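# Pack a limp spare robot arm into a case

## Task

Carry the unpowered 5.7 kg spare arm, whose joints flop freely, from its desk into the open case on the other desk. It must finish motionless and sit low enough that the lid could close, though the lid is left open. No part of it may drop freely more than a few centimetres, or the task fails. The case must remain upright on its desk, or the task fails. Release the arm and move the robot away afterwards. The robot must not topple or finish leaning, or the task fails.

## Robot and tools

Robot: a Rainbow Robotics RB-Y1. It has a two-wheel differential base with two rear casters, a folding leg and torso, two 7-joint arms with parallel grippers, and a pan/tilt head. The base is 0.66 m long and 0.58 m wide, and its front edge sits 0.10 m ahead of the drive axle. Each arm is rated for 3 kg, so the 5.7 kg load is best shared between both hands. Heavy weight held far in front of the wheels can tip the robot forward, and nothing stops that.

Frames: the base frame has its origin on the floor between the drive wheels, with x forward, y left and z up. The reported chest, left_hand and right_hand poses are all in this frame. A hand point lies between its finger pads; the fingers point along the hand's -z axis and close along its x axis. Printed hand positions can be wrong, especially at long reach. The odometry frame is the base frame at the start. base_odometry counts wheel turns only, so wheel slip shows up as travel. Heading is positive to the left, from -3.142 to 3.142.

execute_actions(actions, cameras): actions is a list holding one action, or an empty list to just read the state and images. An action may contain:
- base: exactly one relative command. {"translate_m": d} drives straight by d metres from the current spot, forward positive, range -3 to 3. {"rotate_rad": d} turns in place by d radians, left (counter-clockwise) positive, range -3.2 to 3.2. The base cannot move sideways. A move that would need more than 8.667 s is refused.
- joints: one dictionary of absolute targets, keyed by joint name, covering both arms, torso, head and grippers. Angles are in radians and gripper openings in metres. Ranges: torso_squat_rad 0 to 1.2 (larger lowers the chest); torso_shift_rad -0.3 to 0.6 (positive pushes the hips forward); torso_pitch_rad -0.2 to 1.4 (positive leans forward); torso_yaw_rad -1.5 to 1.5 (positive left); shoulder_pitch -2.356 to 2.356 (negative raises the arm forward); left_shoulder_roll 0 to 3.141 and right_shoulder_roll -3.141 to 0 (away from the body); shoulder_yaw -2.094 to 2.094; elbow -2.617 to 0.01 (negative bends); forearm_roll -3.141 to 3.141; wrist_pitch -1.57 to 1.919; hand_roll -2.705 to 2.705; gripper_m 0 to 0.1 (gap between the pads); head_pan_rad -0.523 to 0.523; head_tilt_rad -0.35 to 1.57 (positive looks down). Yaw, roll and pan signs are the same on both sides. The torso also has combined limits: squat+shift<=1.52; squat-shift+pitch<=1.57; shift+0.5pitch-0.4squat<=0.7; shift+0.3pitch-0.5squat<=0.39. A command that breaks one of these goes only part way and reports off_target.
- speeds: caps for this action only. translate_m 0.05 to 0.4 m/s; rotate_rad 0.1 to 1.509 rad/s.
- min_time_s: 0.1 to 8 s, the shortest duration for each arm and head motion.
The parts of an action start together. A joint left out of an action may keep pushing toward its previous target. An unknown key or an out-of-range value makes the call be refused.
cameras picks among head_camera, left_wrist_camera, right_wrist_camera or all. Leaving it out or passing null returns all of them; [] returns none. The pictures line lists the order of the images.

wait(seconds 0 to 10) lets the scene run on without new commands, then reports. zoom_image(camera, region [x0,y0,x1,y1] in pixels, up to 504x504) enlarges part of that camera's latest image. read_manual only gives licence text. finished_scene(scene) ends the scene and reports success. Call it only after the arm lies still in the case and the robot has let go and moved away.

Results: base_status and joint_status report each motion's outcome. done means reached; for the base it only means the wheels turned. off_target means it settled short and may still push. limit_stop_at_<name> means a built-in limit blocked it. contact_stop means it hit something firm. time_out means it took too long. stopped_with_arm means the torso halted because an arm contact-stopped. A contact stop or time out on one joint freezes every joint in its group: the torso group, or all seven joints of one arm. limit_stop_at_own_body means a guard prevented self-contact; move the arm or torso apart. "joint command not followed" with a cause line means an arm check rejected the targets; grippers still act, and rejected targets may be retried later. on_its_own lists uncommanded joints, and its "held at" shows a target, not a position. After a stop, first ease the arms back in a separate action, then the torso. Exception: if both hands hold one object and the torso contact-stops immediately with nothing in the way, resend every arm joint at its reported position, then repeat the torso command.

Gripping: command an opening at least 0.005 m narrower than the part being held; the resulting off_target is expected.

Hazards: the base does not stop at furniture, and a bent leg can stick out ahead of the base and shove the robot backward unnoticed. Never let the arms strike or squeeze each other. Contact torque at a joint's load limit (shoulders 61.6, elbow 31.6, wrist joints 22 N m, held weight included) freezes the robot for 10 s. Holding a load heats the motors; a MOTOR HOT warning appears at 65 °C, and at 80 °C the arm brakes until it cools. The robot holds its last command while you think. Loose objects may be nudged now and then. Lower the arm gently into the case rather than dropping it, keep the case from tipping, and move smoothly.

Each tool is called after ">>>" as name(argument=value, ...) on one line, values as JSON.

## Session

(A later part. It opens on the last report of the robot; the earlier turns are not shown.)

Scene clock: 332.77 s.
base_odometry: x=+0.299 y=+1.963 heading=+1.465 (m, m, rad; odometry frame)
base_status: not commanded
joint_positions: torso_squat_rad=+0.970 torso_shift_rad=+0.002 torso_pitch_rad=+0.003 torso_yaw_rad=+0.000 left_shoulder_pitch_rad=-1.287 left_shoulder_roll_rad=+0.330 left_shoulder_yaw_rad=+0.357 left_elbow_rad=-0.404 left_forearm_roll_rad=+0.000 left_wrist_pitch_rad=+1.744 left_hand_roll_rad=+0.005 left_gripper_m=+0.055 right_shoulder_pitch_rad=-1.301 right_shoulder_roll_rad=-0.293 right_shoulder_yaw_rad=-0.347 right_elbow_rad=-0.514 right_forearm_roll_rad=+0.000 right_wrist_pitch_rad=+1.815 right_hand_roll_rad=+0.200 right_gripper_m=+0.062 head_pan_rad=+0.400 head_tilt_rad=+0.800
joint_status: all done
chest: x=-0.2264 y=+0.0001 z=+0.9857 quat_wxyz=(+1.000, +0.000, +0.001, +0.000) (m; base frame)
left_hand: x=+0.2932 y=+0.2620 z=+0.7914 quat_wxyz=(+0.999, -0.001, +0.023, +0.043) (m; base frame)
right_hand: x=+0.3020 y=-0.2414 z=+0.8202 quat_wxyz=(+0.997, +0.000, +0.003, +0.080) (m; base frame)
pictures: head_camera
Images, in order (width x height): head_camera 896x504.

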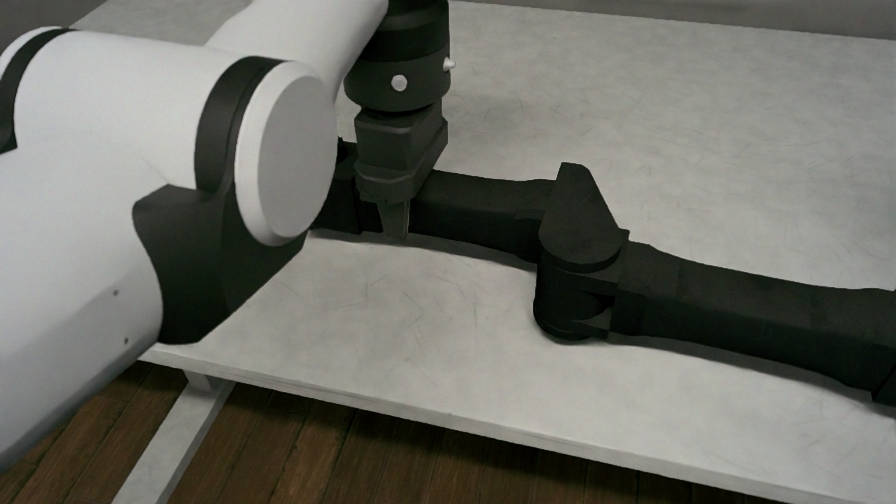

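>>> execute_actions(actions=[{"joints":{"torso_squat_rad":0.75,"head_pan_rad":0.52}}], cameras=["head_camera"])

>>> execute_actions(actions=[{"joints":{"torso_squat_rad":0.0}}])

Scene clock: 336.93 s.
base_odometry: x=+0.299 y=+1.963 heading=+1.465 (m, m, rad; odometry frame)
base_status: not commanded
joint_positions: torso_squat_rad=+0.750 torso_shift_rad=+0.002 torso_pitch_rad=+0.003 torso_yaw_rad=+0.000 left_shoulder_pitch_rad=-1.286 left_shoulder_roll_rad=+0.329 left_shoulder_yaw_rad=+0.357 left_elbow_rad=-0.403 left_forearm_roll_rad=+0.000 left_wrist_pitch_rad=+1.744 left_hand_roll_rad=+0.005 left_gripper_m=+0.055 right_shoulder_pitch_rad=-1.301 right_shoulder_roll_rad=-0.293 right_shoulder_yaw_rad=-0.347 right_elbow_rad=-0.514 right_forearm_roll_rad=+0.000 right_wrist_pitch_rad=+1.815 right_hand_roll_rad=+0.200 right_gripper_m=+0.062 head_pan_rad=+0.520 head_tilt_rad=+0.800
joint_status: all done
chest: x=-0.2262 y=+0.0000 z=+1.1022 quat_wxyz=(+1.000, +0.000, +0.002, +0.000) (m; base frame)
left_hand: x=+0.2932 y=+0.2620 z=+0.9073 quat_wxyz=(+0.999, -0.001, +0.024, +0.043) (m; base frame)
right_hand: x=+0.3022 y=-0.2414 z=+0.9366 quat_wxyz=(+0.997, +0.000, +0.003, +0.080) (m; base frame)
pictures: head_camera
Images, in order (width x height): head_camera 896x504.

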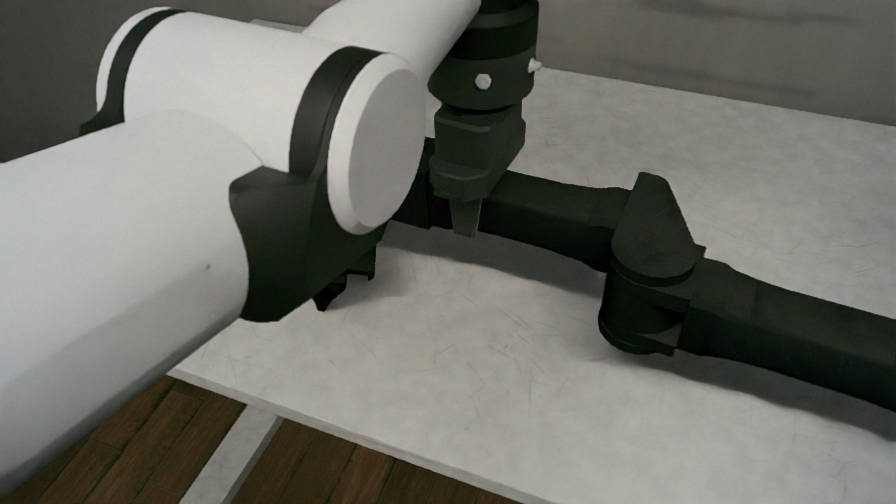

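Scene clock: 340.23 s.
base_odometry: x=+0.299 y=+1.963 heading=+1.465 (m, m, rad; odometry frame)
base_status: not commanded
joint_positions: torso_squat_rad=+0.000 torso_shift_rad=+0.002 torso_pitch_rad=+0.004 torso_yaw_rad=+0.000 left_shoulder_pitch_rad=-1.285 left_shoulder_roll_rad=+0.329 left_shoulder_yaw_rad=+0.357 left_elbow_rad=-0.403 left_forearm_roll_rad=+0.000 left_wrist_pitch_rad=+1.744 left_hand_roll_rad=+0.005 left_gripper_m=+0.055 right_shoulder_pitch_rad=-1.301 right_shoulder_roll_rad=-0.293 right_shoulder_yaw_rad=-0.347 right_elbow_rad=-0.514 right_forearm_roll_rad=+0.000 right_wrist_pitch_rad=+1.815 right_hand_roll_rad=+0.200 right_gripper_m=+0.062 head_pan_rad=+0.520 head_tilt_rad=+0.800
joint_status: all done
chest: x=-0.2257 y=+0.0000 z=+1.2899 quat_wxyz=(+1.000, +0.000, +0.002, +0.000) (m; base frame)
left_hand: x=+0.2934 y=+0.2619 z=+1.0945 quat_wxyz=(+0.999, -0.001, +0.024, +0.043) (m; base frame)
right_hand: x=+0.3026 y=-0.2415 z=+1.1241 quat_wxyz=(+0.997, +0.000, +0.004, +0.080) (m; base frame)
pictures: head_camera, left_wrist_camera, right_wrist_camera
Images, in order (width x height): head_camera 896x504, left_wrist_camera 644x364, right_wrist_camera 644x364.

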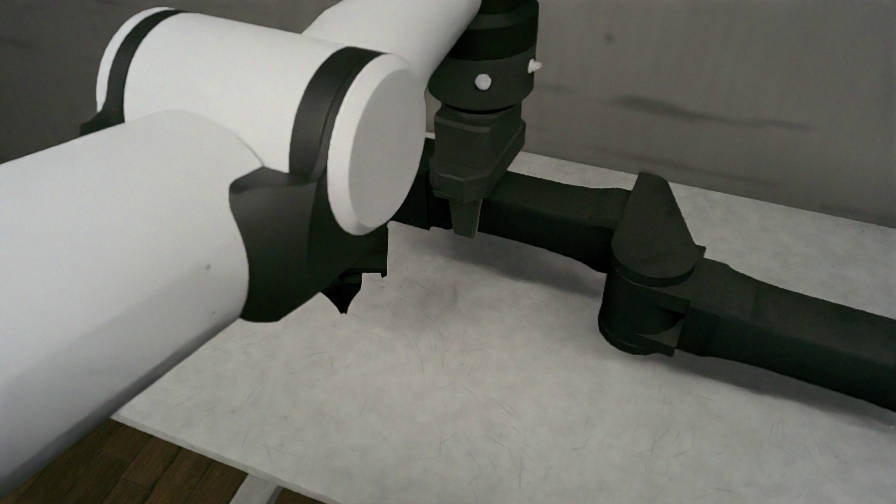

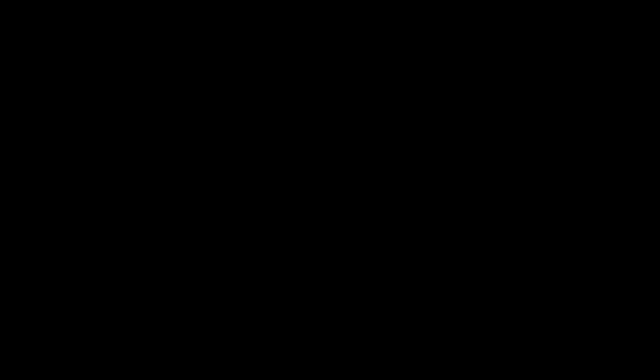

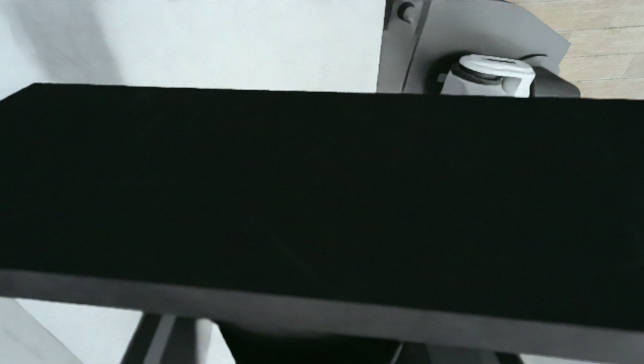

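>>> execute_actions(actions=[{"base":{"translate_m":-2.5},"joints":{"head_pan_rad":0.3,"head_tilt_rad":0.6}}], cameras=["head_camera"])

>>> execute_actions(actions=[{"base":{"rotate_rad":-2.85},"speeds":{"rotate_rad":0.8},"joints":{"head_pan_rad":0.0,"head_tilt_rad":0.4}}], cameras=["head_camera"])

Scene clock: 355.97 s.
base_odometry: x=+0.035 y=-0.523 heading=+1.465 (m, m, rad; odometry frame)
base_status: done
joint_positions: torso_squat_rad=+0.000 torso_shift_rad=+0.002 torso_pitch_rad=+0.003 torso_yaw_rad=+0.000 left_shoulder_pitch_rad=-1.285 left_shoulder_roll_rad=+0.329 left_shoulder_yaw_rad=+0.357 left_elbow_rad=-0.403 left_forearm_roll_rad=+0.000 left_wrist_pitch_rad=+1.744 left_hand_roll_rad=+0.005 left_gripper_m=+0.055 right_shoulder_pitch_rad=-1.301 right_shoulder_roll_rad=-0.293 right_shoulder_yaw_rad=-0.347 right_elbow_rad=-0.514 right_forearm_roll_rad=+0.000 right_wrist_pitch_rad=+1.815 right_hand_roll_rad=+0.200 right_gripper_m=+0.062 head_pan_rad=+0.300 head_tilt_rad=+0.600
joint_status: all done
chest: x=-0.2257 y=+0.0000 z=+1.2899 quat_wxyz=(+1.000, +0.000, +0.002, +0.000) (m; base frame)
left_hand: x=+0.2934 y=+0.2619 z=+1.0946 quat_wxyz=(+0.999, -0.001, +0.024, +0.043) (m; base frame)
right_hand: x=+0.3026 y=-0.2415 z=+1.1242 quat_wxyz=(+0.997, +0.000, +0.004, +0.080) (m; base frame)
pictures: head_camera
Images, in order (width x height): head_camera 896x504.

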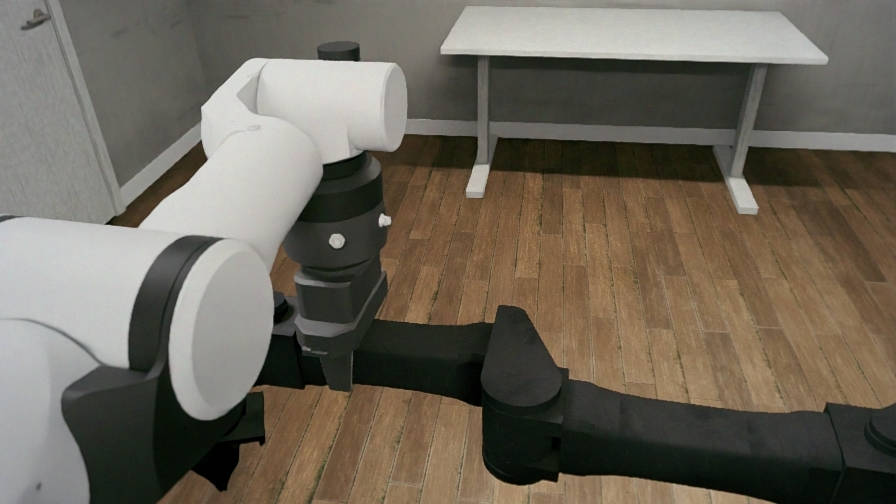

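Scene clock: 361.47 s.
base_odometry: x=+0.035 y=-0.523 heading=-1.384 (m, m, rad; odometry frame)
base_status: done
joint_positions: torso_squat_rad=+0.000 torso_shift_rad=+0.002 torso_pitch_rad=+0.003 torso_yaw_rad=+0.000 left_shoulder_pitch_rad=-1.285 left_shoulder_roll_rad=+0.329 left_shoulder_yaw_rad=+0.357 left_elbow_rad=-0.403 left_forearm_roll_rad=+0.000 left_wrist_pitch_rad=+1.744 left_hand_roll_rad=+0.005 left_gripper_m=+0.055 right_shoulder_pitch_rad=-1.301 right_shoulder_roll_rad=-0.293 right_shoulder_yaw_rad=-0.347 right_elbow_rad=-0.514 right_forearm_roll_rad=+0.000 right_wrist_pitch_rad=+1.815 right_hand_roll_rad=+0.200 right_gripper_m=+0.062 head_pan_rad=+0.000 head_tilt_rad=+0.400
joint_status: all done
chest: x=-0.2257 y=+0.0000 z=+1.2899 quat_wxyz=(+1.000, +0.000, +0.002, +0.000) (m; base frame)
left_hand: x=+0.2934 y=+0.2619 z=+1.0945 quat_wxyz=(+0.999, -0.001, +0.024, +0.043) (m; base frame)
right_hand: x=+0.3026 y=-0.2415 z=+1.1242 quat_wxyz=(+0.997, +0.000, +0.004, +0.080) (m; base frame)
pictures: head_camera
Images, in order (width x height): head_camera 896x504.

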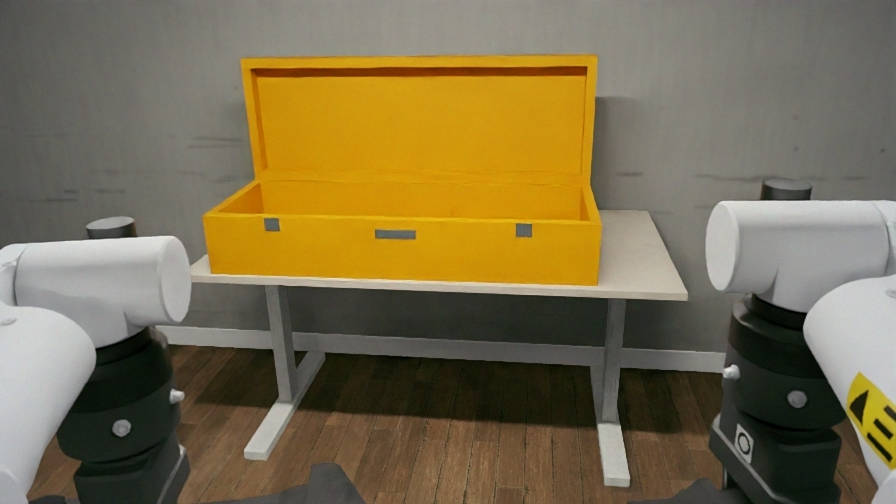

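>>> execute_actions(actions=[{"base":{"rotate_rad":0.16}}], cameras=[])

>>> execute_actions(actions=[{"base":{"translate_m":1.0},"joints":{"head_tilt_rad":0.6,"left_shoulder_pitch_rad":-1.524,"left_shoulder_roll_rad":0.417,"left_shoulder_yaw_rad":0.351,"left_elbow_rad":-0.155,"right_shoulder_pitch_rad":-1.537,"right_shoulder_roll_rad":-0.38,"right_shoulder_yaw_rad":-0.35,"right_elbow_rad":-0.265},"min_time_s":3}], cameras=[])

>>> execute_actions(actions=[{"base":{"rotate_rad":-0.27}}], cameras=["head_camera","right_wrist_camera"])

Scene clock: 375.77 s.
base_odometry: x=+0.035 y=-0.524 heading=-1.225 (m, m, rad; odometry frame)
base_status: done
joint_positions: torso_squat_rad=+0.000 torso_shift_rad=+0.002 torso_pitch_rad=+0.003 torso_yaw_rad=+0.000 left_shoulder_pitch_rad=-1.285 left_shoulder_roll_rad=+0.329 left_shoulder_yaw_rad=+0.357 left_elbow_rad=-0.403 left_forearm_roll_rad=+0.000 left_wrist_pitch_rad=+1.744 left_hand_roll_rad=+0.005 left_gripper_m=+0.055 right_shoulder_pitch_rad=-1.301 right_shoulder_roll_rad=-0.293 right_shoulder_yaw_rad=-0.347 right_elbow_rad=-0.514 right_forearm_roll_rad=+0.000 right_wrist_pitch_rad=+1.815 right_hand_roll_rad=+0.200 right_gripper_m=+0.062 head_pan_rad=+0.000 head_tilt_rad=+0.400
joint_status: not commanded
chest: x=-0.2257 y=+0.0000 z=+1.2899 quat_wxyz=(+1.000, +0.000, +0.002, +0.000) (m; base frame)
left_hand: x=+0.2934 y=+0.2619 z=+1.0945 quat_wxyz=(+0.999, -0.001, +0.024, +0.043) (m; base frame)
right_hand: x=+0.3026 y=-0.2414 z=+1.1242 quat_wxyz=(+0.997, +0.000, +0.004, +0.080) (m; base frame)
pictures: none
No camera images: the call's "cameras" was empty. Leave "cameras" out to get every camera's image.

Scene clock: 379.63 s.
base_odometry: x=+0.374 y=-1.465 heading=-1.225 (m, m, rad; odometry frame)
base_status: done
joint_positions: torso_squat_rad=+0.000 torso_shift_rad=+0.002 torso_pitch_rad=+0.003 torso_yaw_rad=+0.000 left_shoulder_pitch_rad=-1.519 left_shoulder_roll_rad=+0.416 left_shoulder_yaw_rad=+0.351 left_elbow_rad=-0.153 left_forearm_roll_rad=+0.000 left_wrist_pitch_rad=+1.744 left_hand_roll_rad=+0.005 left_gripper_m=+0.055 right_shoulder_pitch_rad=-1.534 right_shoulder_roll_rad=-0.379 right_shoulder_yaw_rad=-0.349 right_elbow_rad=-0.264 right_forearm_roll_rad=+0.000 right_wrist_pitch_rad=+1.815 right_hand_roll_rad=+0.200 right_gripper_m=+0.062 head_pan_rad=+0.000 head_tilt_rad=+0.600
joint_status: all done
chest: x=-0.2257 y=+0.0000 z=+1.2899 quat_wxyz=(+1.000, +0.000, +0.002, +0.000) (m; base frame)
left_hand: x=+0.2962 y=+0.2626 z=+1.1634 quat_wxyz=(+0.999, +0.000, +0.025, +0.043) (m; base frame)
right_hand: x=+0.3052 y=-0.2419 z=+1.1929 quat_wxyz=(+0.997, -0.001, +0.004, +0.080) (m; base frame)
pictures: none
No camera images: the call's "cameras" was empty. Leave "cameras" out to get every camera's image.

Scene clock: 381.40 s.
base_odometry: x=+0.374 y=-1.464 heading=-1.495 (m, m, rad; odometry frame)
base_status: done
joint_positions: torso_squat_rad=+0.000 torso_shift_rad=+0.002 torso_pitch_rad=+0.003 torso_yaw_rad=+0.000 left_shoulder_pitch_rad=-1.519 left_shoulder_roll_rad=+0.416 left_shoulder_yaw_rad=+0.351 left_elbow_rad=-0.153 left_forearm_roll_rad=+0.000 left_wrist_pitch_rad=+1.744 left_hand_roll_rad=+0.005 left_gripper_m=+0.055 right_shoulder_pitch_rad=-1.534 right_shoulder_roll_rad=-0.379 right_shoulder_yaw_rad=-0.349 right_elbow_rad=-0.264 right_forearm_roll_rad=+0.000 right_wrist_pitch_rad=+1.815 right_hand_roll_rad=+0.200 right_gripper_m=+0.062 head_pan_rad=+0.000 head_tilt_rad=+0.600
joint_status: not commanded
chest: x=-0.2257 y=+0.0001 z=+1.2899 quat_wxyz=(+1.000, +0.000, +0.002, +0.000) (m; base frame)
left_hand: x=+0.2961 y=+0.2627 z=+1.1634 quat_wxyz=(+0.999, -0.001, +0.025, +0.043) (m; base frame)
right_hand: x=+0.3052 y=-0.2419 z=+1.1929 quat_wxyz=(+0.997, -0.001, +0.004, +0.080) (m; base frame)
pictures: head_camera, right_wrist_camera
Images, in order (width x height): head_camera 896x504, right_wrist_camera 644x364.

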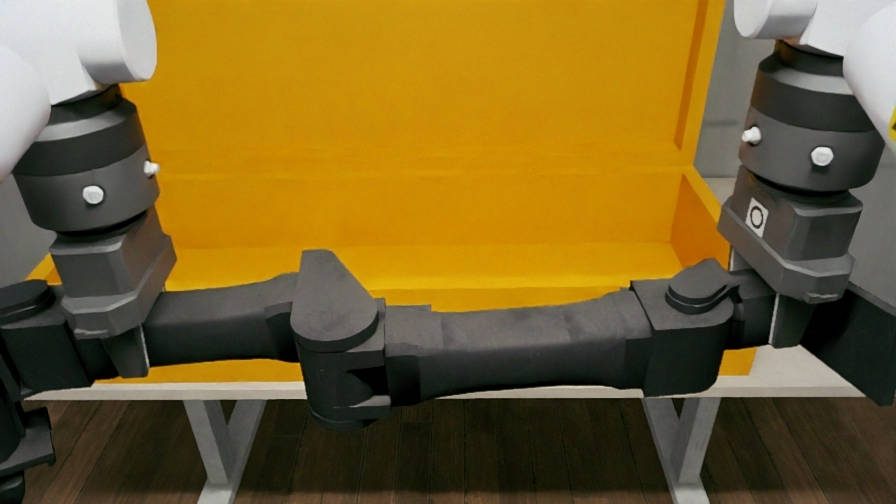

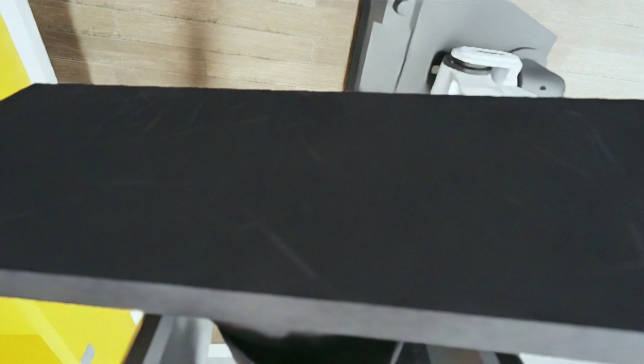

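>>> execute_actions(actions=[{"base":{"translate_m":0.55},"speeds":{"translate_m":0.25},"joints":{"head_tilt_rad":0.9,"head_pan_rad":0.3}}], cameras=["head_camera","right_wrist_camera"])

Scene clock: 390.00 s.
base_odometry: x=+0.416 y=-2.013 heading=-1.495 (m, m, rad; odometry frame)
base_status: done
joint_positions: torso_squat_rad=+0.000 torso_shift_rad=+0.002 torso_pitch_rad=+0.003 torso_yaw_rad=+0.000 left_shoulder_pitch_rad=-1.519 left_shoulder_roll_rad=+0.416 left_shoulder_yaw_rad=+0.351 left_elbow_rad=-0.153 left_forearm_roll_rad=+0.000 left_wrist_pitch_rad=+1.744 left_hand_roll_rad=+0.005 left_gripper_m=+0.055 right_shoulder_pitch_rad=-1.535 right_shoulder_roll_rad=-0.379 right_shoulder_yaw_rad=-0.349 right_elbow_rad=-0.264 right_forearm_roll_rad=+0.000 right_wrist_pitch_rad=+1.815 right_hand_roll_rad=+0.200 right_gripper_m=+0.062 head_pan_rad=+0.300 head_tilt_rad=+0.900
joint_status: all done
chest: x=-0.2257 y=+0.0001 z=+1.2899 quat_wxyz=(+1.000, +0.000, +0.002, +0.000) (m; base frame)
left_hand: x=+0.2961 y=+0.2627 z=+1.1634 quat_wxyz=(+0.999, -0.001, +0.025, +0.043) (m; base frame)
right_hand: x=+0.3052 y=-0.2419 z=+1.1930 quat_wxyz=(+0.997, -0.001, +0.004, +0.080) (m; base frame)
pictures: head_camera, right_wrist_camera
Images, in order (width x height): head_camera 896x504, right_wrist_camera 644x364.

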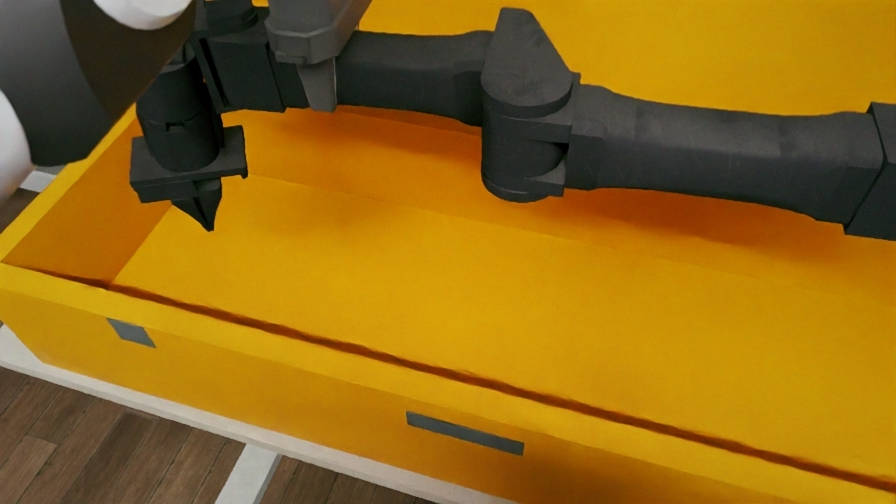

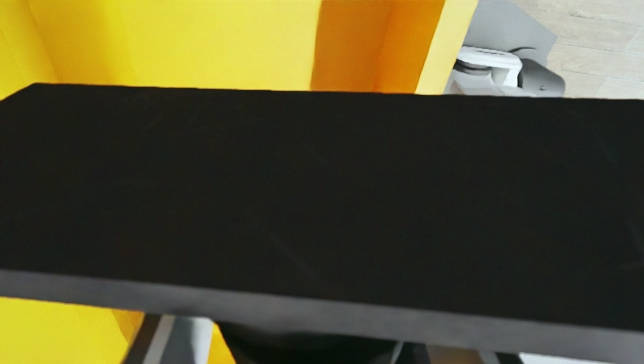

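>>> execute_actions(actions=[{"base":{"translate_m":0.06},"joints":{"torso_squat_rad":0.72}}], cameras=["head_camera","right_wrist_camera"])

Scene clock: 397.20 s.
base_odometry: x=+0.420 y=-2.073 heading=-1.496 (m, m, rad; odometry frame)
base_status: done
joint_positions: torso_squat_rad=+0.720 torso_shift_rad=+0.002 torso_pitch_rad=+0.003 torso_yaw_rad=+0.000 left_shoulder_pitch_rad=-1.519 left_shoulder_roll_rad=+0.416 left_shoulder_yaw_rad=+0.351 left_elbow_rad=-0.153 left_forearm_roll_rad=+0.000 left_wrist_pitch_rad=+1.744 left_hand_roll_rad=+0.005 left_gripper_m=+0.055 right_shoulder_pitch_rad=-1.534 right_shoulder_roll_rad=-0.379 right_shoulder_yaw_rad=-0.349 right_elbow_rad=-0.264 right_forearm_roll_rad=+0.000 right_wrist_pitch_rad=+1.815 right_hand_roll_rad=+0.200 right_gripper_m=+0.062 head_pan_rad=+0.300 head_tilt_rad=+0.900
joint_status: all done
chest: x=-0.2261 y=+0.0001 z=+1.1162 quat_wxyz=(+1.000, +0.000, +0.002, +0.000) (m; base frame)
left_hand: x=+0.2957 y=+0.2627 z=+0.9898 quat_wxyz=(+0.999, -0.001, +0.025, +0.043) (m; base frame)
right_hand: x=+0.3047 y=-0.2419 z=+1.0194 quat_wxyz=(+0.997, -0.001, +0.004, +0.080) (m; base frame)
pictures: head_camera, right_wrist_camera
Images, in order (width x height): head_camera 896x504, right_wrist_camera 644x364.

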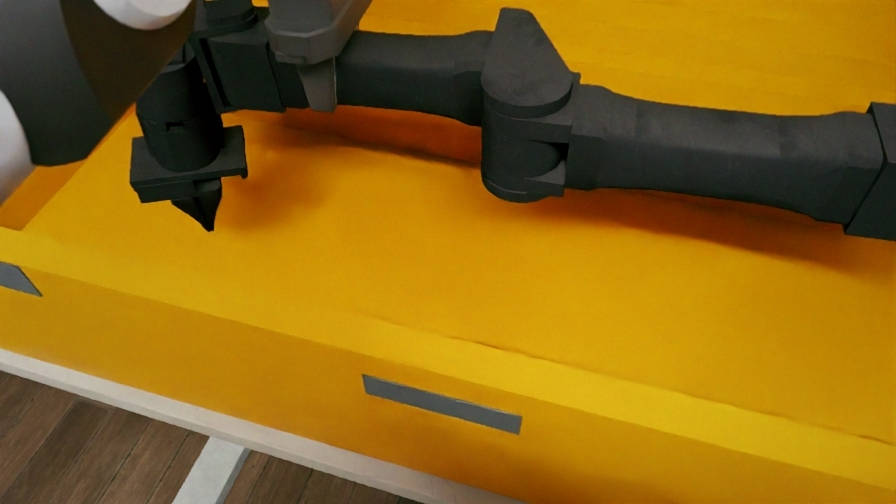

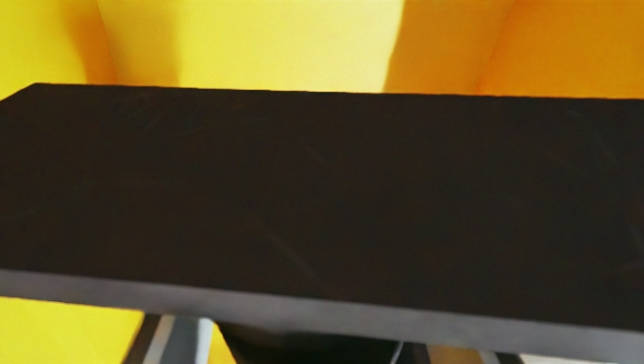

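>>> execute_actions(actions=[{"joints":{"torso_squat_rad":0.79}}], cameras=["head_camera"])

>>> zoom_image(camera="head_camera", region=[60, 0, 400, 300])

Scene clock: 400.87 s.
base_odometry: x=+0.420 y=-2.073 heading=-1.496 (m, m, rad; odometry frame)
base_status: not commanded
joint_positions: torso_squat_rad=+0.790 torso_shift_rad=+0.002 torso_pitch_rad=+0.003 torso_yaw_rad=+0.000 left_shoulder_pitch_rad=-1.519 left_shoulder_roll_rad=+0.416 left_shoulder_yaw_rad=+0.351 left_elbow_rad=-0.153 left_forearm_roll_rad=+0.000 left_wrist_pitch_rad=+1.744 left_hand_roll_rad=+0.005 left_gripper_m=+0.055 right_shoulder_pitch_rad=-1.534 right_shoulder_roll_rad=-0.379 right_shoulder_yaw_rad=-0.349 right_elbow_rad=-0.264 right_forearm_roll_rad=+0.000 right_wrist_pitch_rad=+1.815 right_hand_roll_rad=+0.200 right_gripper_m=+0.062 head_pan_rad=+0.300 head_tilt_rad=+0.900
joint_status: all done
chest: x=-0.2262 y=+0.0001 z=+1.0827 quat_wxyz=(+1.000, +0.000, +0.002, +0.000) (m; base frame)
left_hand: x=+0.2956 y=+0.2627 z=+0.9562 quat_wxyz=(+0.999, -0.001, +0.025, +0.043) (m; base frame)
right_hand: x=+0.3047 y=-0.2419 z=+0.9858 quat_wxyz=(+0.997, -0.001, +0.004, +0.080) (m; base frame)
pictures: head_camera
Images, in order (width x height): head_camera 896x504.

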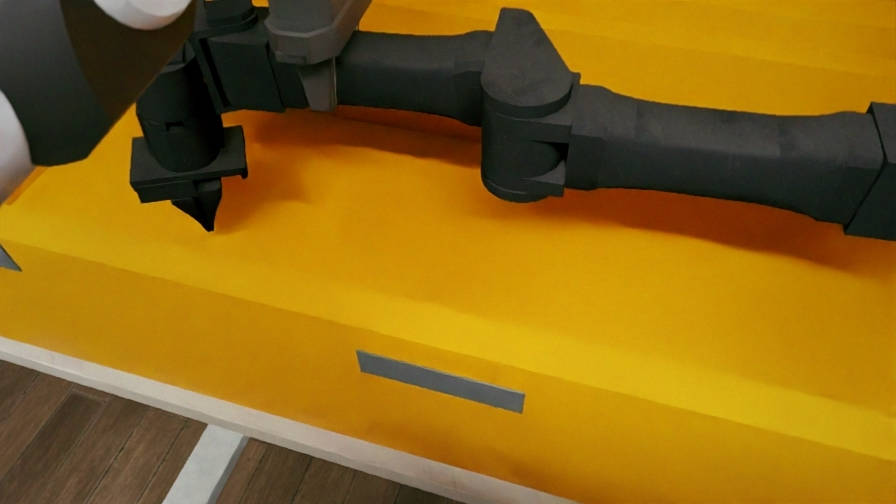

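Region (60, 0, 400, 300) of head_camera's 896x504 image, scaled by 1.482, with more detail than that image has; it fills the top 445 rows of this view, and the rest is white.

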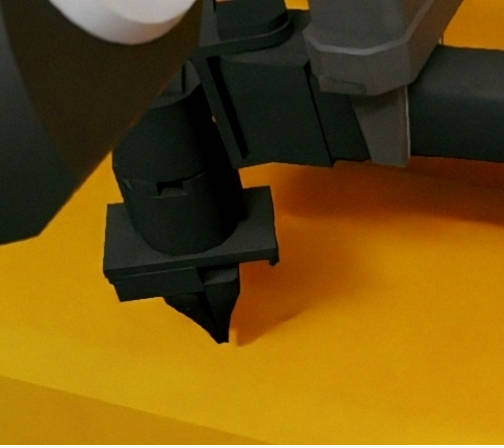

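>>> execute_actions(actions=[{"joints":{"torso_squat_rad":0.806,"left_shoulder_pitch_rad":-1.534,"left_shoulder_roll_rad":0.33,"left_shoulder_yaw_rad":0.349,"left_elbow_rad":-0.175,"left_hand_roll_rad":0.09,"right_shoulder_pitch_rad":-1.49,"right_shoulder_roll_rad":-0.452,"right_shoulder_yaw_rad":-0.354,"right_elbow_rad":-0.285,"right_hand_roll_rad":0.285},"min_time_s":2}], cameras=["head_camera"])

Scene clock: 407.47 s.
base_odometry: x=+0.420 y=-2.073 heading=-1.496 (m, m, rad; odometry frame)
base_status: not commanded
joint_positions: torso_squat_rad=+0.806 torso_shift_rad=+0.002 torso_pitch_rad=+0.003 torso_yaw_rad=+0.000 left_shoulder_pitch_rad=-1.529 left_shoulder_roll_rad=+0.329 left_shoulder_yaw_rad=+0.349 left_elbow_rad=-0.172 left_forearm_roll_rad=+0.000 left_wrist_pitch_rad=+1.745 left_hand_roll_rad=+0.090 left_gripper_m=+0.055 right_shoulder_pitch_rad=-1.488 right_shoulder_roll_rad=-0.452 right_shoulder_yaw_rad=-0.353 right_elbow_rad=-0.284 right_forearm_roll_rad=+0.000 right_wrist_pitch_rad=+1.815 right_hand_roll_rad=+0.285 right_gripper_m=+0.062 head_pan_rad=+0.300 head_tilt_rad=+0.900
joint_status: all done
chest: x=-0.2262 y=+0.0001 z=+1.0747 quat_wxyz=(+1.000, +0.000, +0.002, +0.000) (m; base frame)
left_hand: x=+0.2973 y=+0.2177 z=+0.9421 quat_wxyz=(+0.999, +0.001, +0.026, +0.043) (m; base frame)
right_hand: x=+0.3017 y=-0.2868 z=+0.9730 quat_wxyz=(+0.997, -0.001, +0.003, +0.080) (m; base frame)
pictures: head_camera
Images, in order (width x height): head_camera 896x504.

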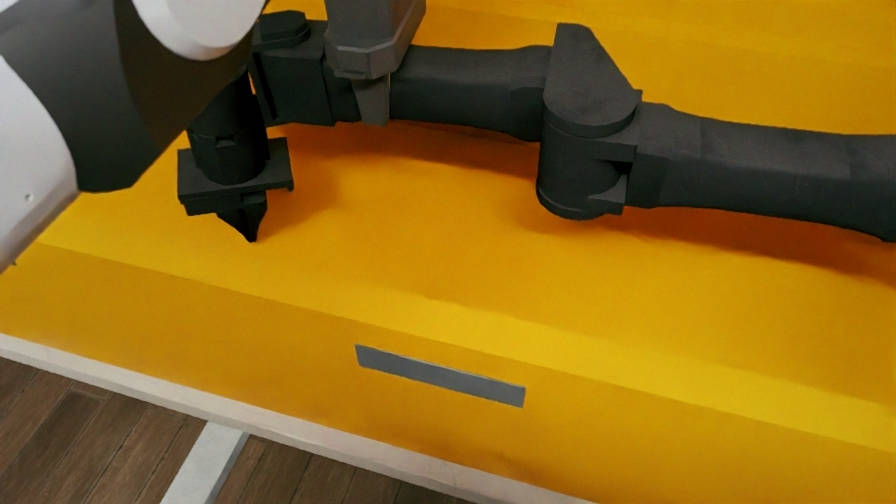

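>>> execute_actions(actions=[{"joints":{"left_shoulder_pitch_rad":-1.519,"left_shoulder_roll_rad":0.204,"left_shoulder_yaw_rad":0.336,"left_elbow_rad":-0.233,"left_hand_roll_rad":0.205,"right_shoulder_pitch_rad":-1.396,"right_shoulder_roll_rad":-0.54,"right_shoulder_yaw_rad":-0.369,"right_elbow_rad":-0.343,"right_hand_roll_rad":0.40},"min_time_s":2}], cameras=["head_camera","right_wrist_camera"])

Scene clock: 413.43 s.
base_odometry: x=+0.420 y=-2.073 heading=-1.496 (m, m, rad; odometry frame)
base_status: not commanded
joint_positions: torso_squat_rad=+0.806 torso_shift_rad=+0.002 torso_pitch_rad=+0.003 torso_yaw_rad=+0.000 left_shoulder_pitch_rad=-1.519 left_shoulder_roll_rad=+0.203 left_shoulder_yaw_rad=+0.337 left_elbow_rad=-0.232 left_forearm_roll_rad=+0.000 left_wrist_pitch_rad=+1.745 left_hand_roll_rad=+0.205 left_gripper_m=+0.055 right_shoulder_pitch_rad=-1.394 right_shoulder_roll_rad=-0.538 right_shoulder_yaw_rad=-0.369 right_elbow_rad=-0.342 right_forearm_roll_rad=+0.000 right_wrist_pitch_rad=+1.815 right_hand_roll_rad=+0.399 right_gripper_m=+0.062 head_pan_rad=+0.300 head_tilt_rad=+0.900
joint_status: all done
chest: x=-0.2264 y=-0.0002 z=+1.0747 quat_wxyz=(+1.000, +0.000, +0.001, +0.000) (m; base frame)
left_hand: x=+0.2957 y=+0.1570 z=+0.9301 quat_wxyz=(+0.999, +0.004, +0.021, +0.042) (m; base frame)
right_hand: x=+0.2912 y=-0.3481 z=+0.9580 quat_wxyz=(+0.997, -0.004, +0.003, +0.080) (m; base frame)
pictures: head_camera, right_wrist_camera
Images, in order (width x height): head_camera 896x504, right_wrist_camera 644x364.

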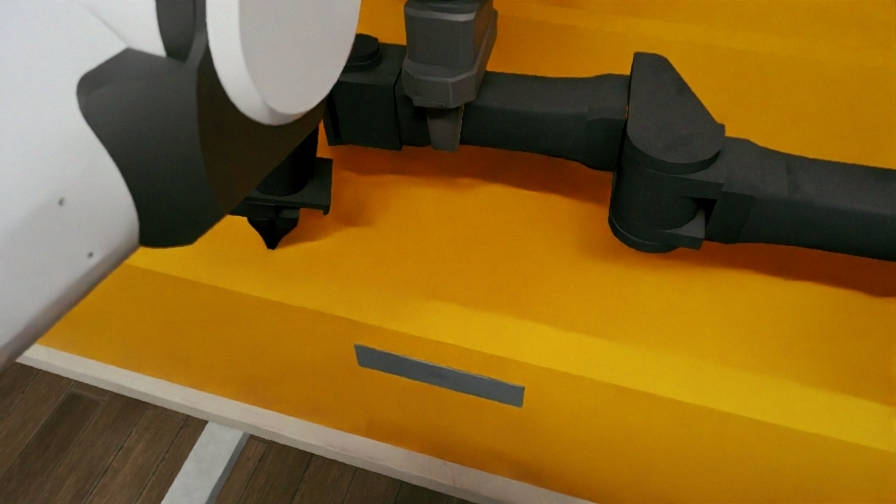

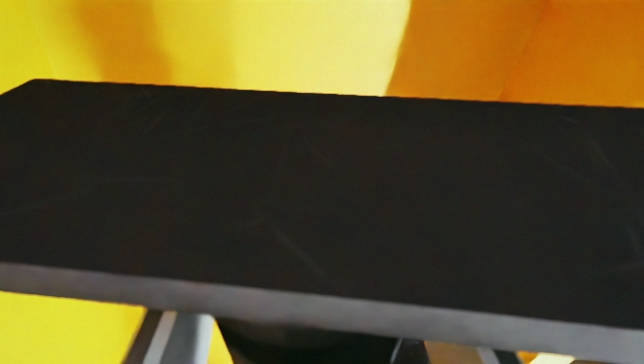

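>>> execute_actions(actions=[{"joints":{"head_pan_rad":0.0,"left_shoulder_pitch_rad":-1.496,"left_shoulder_roll_rad":0.075,"left_shoulder_yaw_rad":0.32,"left_elbow_rad":-0.295,"left_hand_roll_rad":0.32,"right_shoulder_pitch_rad":-1.289,"right_shoulder_roll_rad":-0.62,"right_shoulder_yaw_rad":-0.417,"right_elbow_rad":-0.405,"right_hand_roll_rad":0.515},"min_time_s":2}], cameras=["head_camera","right_wrist_camera"])

Scene clock: 422.10 s.
base_odometry: x=+0.420 y=-2.073 heading=-1.496 (m, m, rad; odometry frame)
base_status: not commanded
joint_positions: torso_squat_rad=+0.806 torso_shift_rad=+0.002 torso_pitch_rad=+0.003 torso_yaw_rad=+0.000 left_shoulder_pitch_rad=-1.493 left_shoulder_roll_rad=+0.076 left_shoulder_yaw_rad=+0.320 left_elbow_rad=-0.293 left_forearm_roll_rad=-0.001 left_wrist_pitch_rad=+1.745 left_hand_roll_rad=+0.319 left_gripper_m=+0.055 right_shoulder_pitch_rad=-1.288 right_shoulder_roll_rad=-0.619 right_shoulder_yaw_rad=-0.417 right_elbow_rad=-0.404 right_forearm_roll_rad=+0.000 right_wrist_pitch_rad=+1.815 right_hand_roll_rad=+0.514 right_gripper_m=+0.062 head_pan_rad=+0.000 head_tilt_rad=+0.900
joint_status: all done
chest: x=-0.2264 y=+0.0001 z=+1.0746 quat_wxyz=(+1.000, +0.000, +0.001, +0.000) (m; base frame)
left_hand: x=+0.2838 y=+0.0993 z=+0.9107 quat_wxyz=(+0.999, +0.006, +0.023, +0.044) (m; base frame)
right_hand: x=+0.2732 y=-0.4046 z=+0.9402 quat_wxyz=(+0.997, +0.000, +0.002, +0.080) (m; base frame)
pictures: head_camera, right_wrist_camera
Images, in order (width x height): head_camera 896x504, right_wrist_camera 644x364.

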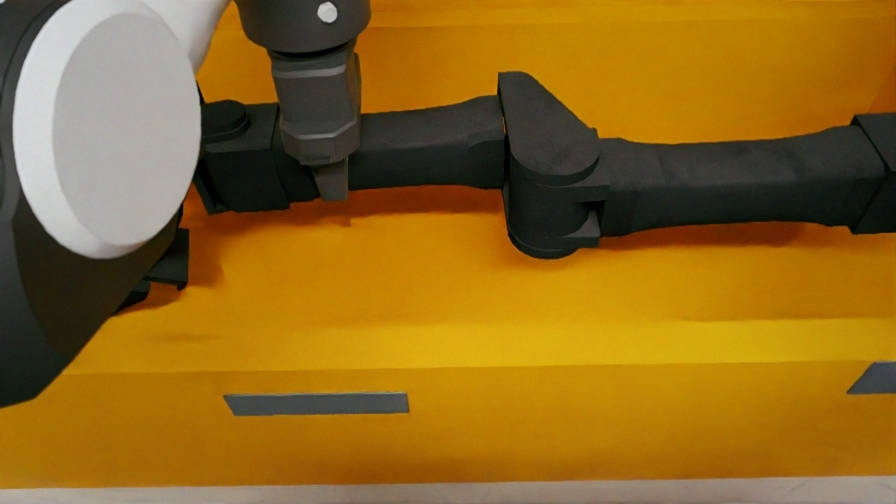

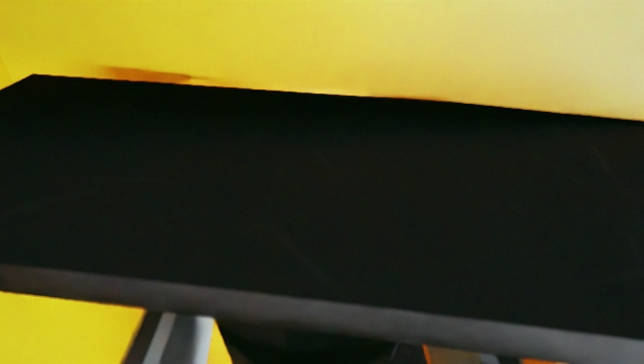

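>>> execute_actions(actions=[{"joints":{"head_pan_rad":-0.52,"head_tilt_rad":0.7}}], cameras=["head_camera"])

Scene clock: 425.80 s.
base_odometry: x=+0.420 y=-2.073 heading=-1.496 (m, m, rad; odometry frame)
base_status: not commanded
joint_positions: torso_squat_rad=+0.806 torso_shift_rad=+0.002 torso_pitch_rad=+0.003 torso_yaw_rad=+0.000 left_shoulder_pitch_rad=-1.493 left_shoulder_roll_rad=+0.076 left_shoulder_yaw_rad=+0.320 left_elbow_rad=-0.293 left_forearm_roll_rad=-0.001 left_wrist_pitch_rad=+1.745 left_hand_roll_rad=+0.319 left_gripper_m=+0.055 right_shoulder_pitch_rad=-1.288 right_shoulder_roll_rad=-0.619 right_shoulder_yaw_rad=-0.417 right_elbow_rad=-0.404 right_forearm_roll_rad=+0.000 right_wrist_pitch_rad=+1.815 right_hand_roll_rad=+0.514 right_gripper_m=+0.062 head_pan_rad=-0.520 head_tilt_rad=+0.700
joint_status: all done
chest: x=-0.2264 y=+0.0001 z=+1.0746 quat_wxyz=(+1.000, +0.000, +0.001, +0.000) (m; base frame)
left_hand: x=+0.2838 y=+0.0993 z=+0.9107 quat_wxyz=(+0.999, +0.006, +0.023, +0.044) (m; base frame)
right_hand: x=+0.2732 y=-0.4046 z=+0.9402 quat_wxyz=(+0.997, +0.000, +0.002, +0.080) (m; base frame)
pictures: head_camera
Images, in order (width x height): head_camera 896x504.

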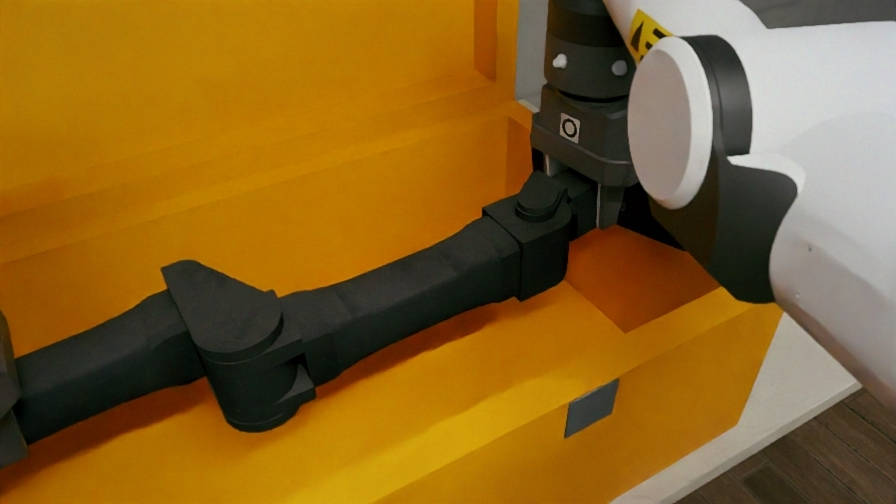

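>>> execute_actions(actions=[{"joints":{"right_hand_roll_rad":0.34},"min_time_s":1}], cameras=["head_camera","right_wrist_camera"])

Scene clock: 434.70 s.
base_odometry: x=+0.420 y=-2.073 heading=-1.496 (m, m, rad; odometry frame)
base_status: not commanded
joint_positions: torso_squat_rad=+0.806 torso_shift_rad=+0.002 torso_pitch_rad=+0.003 torso_yaw_rad=+0.000 left_shoulder_pitch_rad=-1.492 left_shoulder_roll_rad=+0.076 left_shoulder_yaw_rad=+0.320 left_elbow_rad=-0.293 left_forearm_roll_rad=-0.001 left_wrist_pitch_rad=+1.744 left_hand_roll_rad=+0.320 left_gripper_m=+0.055 right_shoulder_pitch_rad=-1.286 right_shoulder_roll_rad=-0.620 right_shoulder_yaw_rad=-0.417 right_elbow_rad=-0.404 right_forearm_roll_rad=+0.001 right_wrist_pitch_rad=+1.815 right_hand_roll_rad=+0.341 right_gripper_m=+0.062 head_pan_rad=-0.520 head_tilt_rad=+0.700
joint_status: all done
chest: x=-0.2264 y=-0.0001 z=+1.0746 quat_wxyz=(+1.000, +0.000, +0.001, +0.000) (m; base frame)
left_hand: x=+0.2840 y=+0.0990 z=+0.9105 quat_wxyz=(+0.999, +0.006, +0.023, +0.044) (m; base frame)
right_hand: x=+0.2722 y=-0.4062 z=+0.9395 quat_wxyz=(+1.000, +0.000, +0.004, -0.008) (m; base frame)
pictures: head_camera, right_wrist_camera
Images, in order (width x height): head_camera 896x504, right_wrist_camera 644x364.

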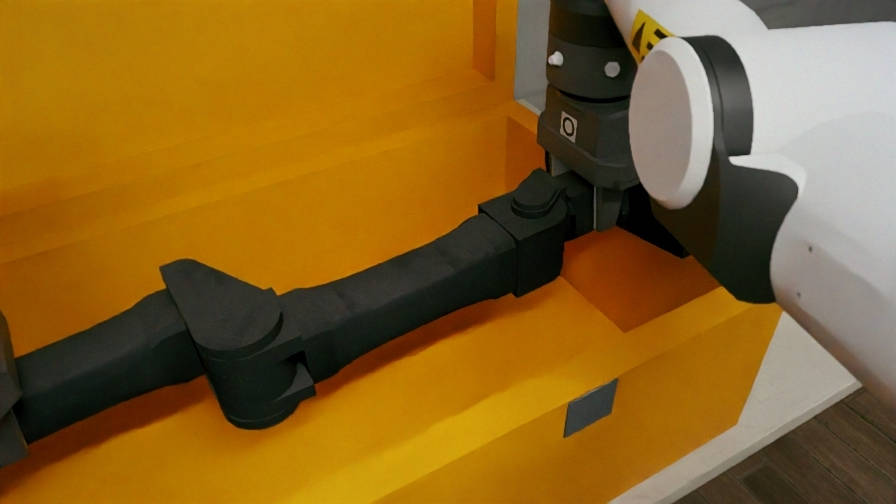

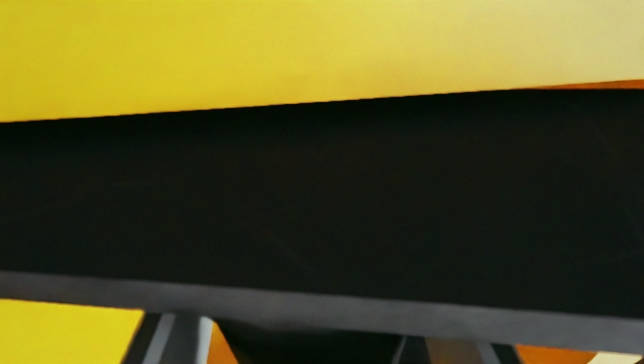

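>>> execute_actions(actions=[{"joints":{"right_hand_roll_rad":0.40,"torso_squat_rad":0.85,"head_pan_rad":0.2,"head_tilt_rad":1.0}}], cameras=["head_camera","right_wrist_camera"])

Scene clock: 438.67 s.
base_odometry: x=+0.420 y=-2.073 heading=-1.496 (m, m, rad; odometry frame)
base_status: not commanded
joint_positions: torso_squat_rad=+0.850 torso_shift_rad=+0.002 torso_pitch_rad=+0.003 torso_yaw_rad=+0.000 left_shoulder_pitch_rad=-1.492 left_shoulder_roll_rad=+0.075 left_shoulder_yaw_rad=+0.320 left_elbow_rad=-0.293 left_forearm_roll_rad=-0.001 left_wrist_pitch_rad=+1.745 left_hand_roll_rad=+0.320 left_gripper_m=+0.055 right_shoulder_pitch_rad=-1.286 right_shoulder_roll_rad=-0.621 right_shoulder_yaw_rad=-0.417 right_elbow_rad=-0.404 right_forearm_roll_rad=+0.001 right_wrist_pitch_rad=+1.815 right_hand_roll_rad=+0.400 right_gripper_m=+0.062 head_pan_rad=+0.200 head_tilt_rad=+1.000
joint_status: all done
chest: x=-0.2264 y=-0.0001 z=+1.0520 quat_wxyz=(+1.000, +0.000, +0.001, +0.000) (m; base frame)
left_hand: x=+0.2835 y=+0.0984 z=+0.8875 quat_wxyz=(+0.999, +0.006, +0.024, +0.043) (m; base frame)
right_hand: x=+0.2723 y=-0.4064 z=+0.9169 quat_wxyz=(+1.000, +0.000, +0.003, +0.021) (m; base frame)
pictures: head_camera, right_wrist_camera
Images, in order (width x height): head_camera 896x504, right_wrist_camera 644x364.

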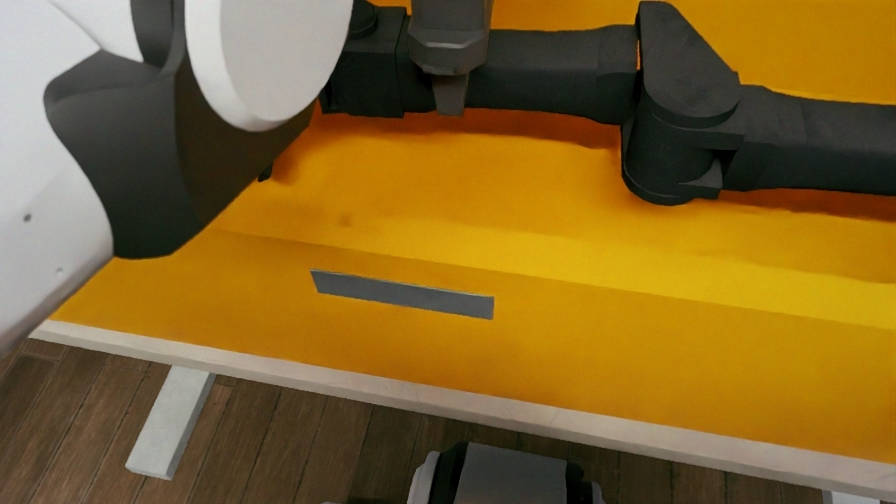

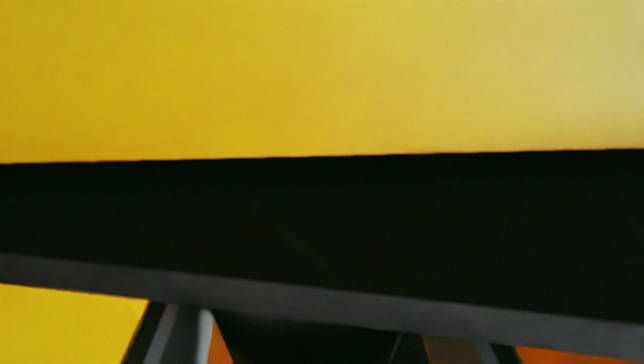

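>>> execute_actions(actions=[{"joints":{"torso_squat_rad":0.88,"head_pan_rad":0.4,"head_tilt_rad":0.8,"left_shoulder_pitch_rad":-1.459,"left_shoulder_roll_rad":0.182,"left_shoulder_yaw_rad":0.33,"left_hand_roll_rad":0.205,"right_shoulder_pitch_rad":-1.335,"right_shoulder_roll_rad":-0.516,"right_shoulder_yaw_rad":-0.388,"right_hand_roll_rad":0.285},"min_time_s":2}], cameras=["head_camera","right_wrist_camera"])

Scene clock: 444.73 s.
base_odometry: x=+0.420 y=-2.073 heading=-1.496 (m, m, rad; odometry frame)
base_status: not commanded
joint_positions: torso_squat_rad=+0.880 torso_shift_rad=+0.002 torso_pitch_rad=+0.003 torso_yaw_rad=+0.000 left_shoulder_pitch_rad=-1.455 left_shoulder_roll_rad=+0.182 left_shoulder_yaw_rad=+0.329 left_elbow_rad=-0.293 left_forearm_roll_rad=+0.000 left_wrist_pitch_rad=+1.744 left_hand_roll_rad=+0.206 left_gripper_m=+0.055 right_shoulder_pitch_rad=-1.332 right_shoulder_roll_rad=-0.516 right_shoulder_yaw_rad=-0.388 right_elbow_rad=-0.404 right_forearm_roll_rad=+0.000 right_wrist_pitch_rad=+1.815 right_hand_roll_rad=+0.285 right_gripper_m=+0.062 head_pan_rad=+0.400 head_tilt_rad=+0.800
joint_status: all done
chest: x=-0.2264 y=-0.0001 z=+1.0360 quat_wxyz=(+1.000, +0.000, +0.001, +0.000) (m; base frame)
left_hand: x=+0.2943 y=+0.1573 z=+0.8716 quat_wxyz=(+0.999, +0.004, +0.024, +0.043) (m; base frame)
right_hand: x=+0.2902 y=-0.3476 z=+0.9008 quat_wxyz=(+1.000, +0.000, +0.003, +0.022) (m; base frame)
pictures: head_camera, right_wrist_camera
Images, in order (width x height): head_camera 896x504, right_wrist_camera 644x364.

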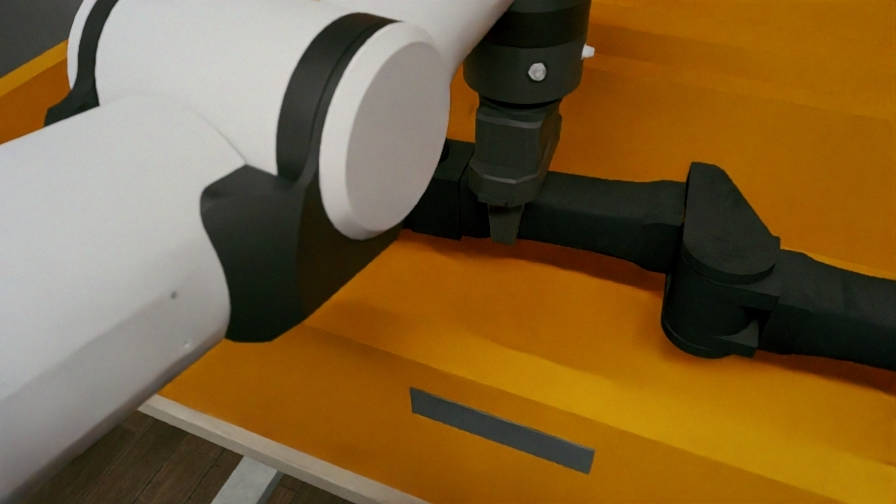

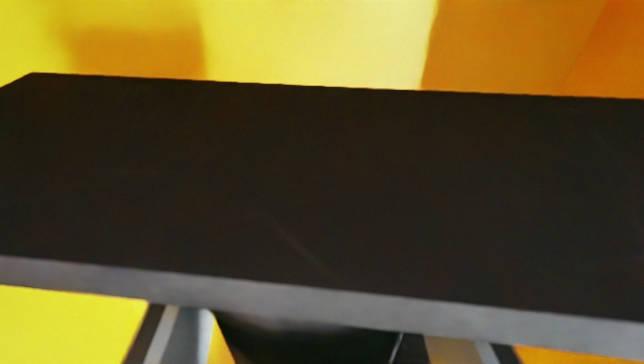

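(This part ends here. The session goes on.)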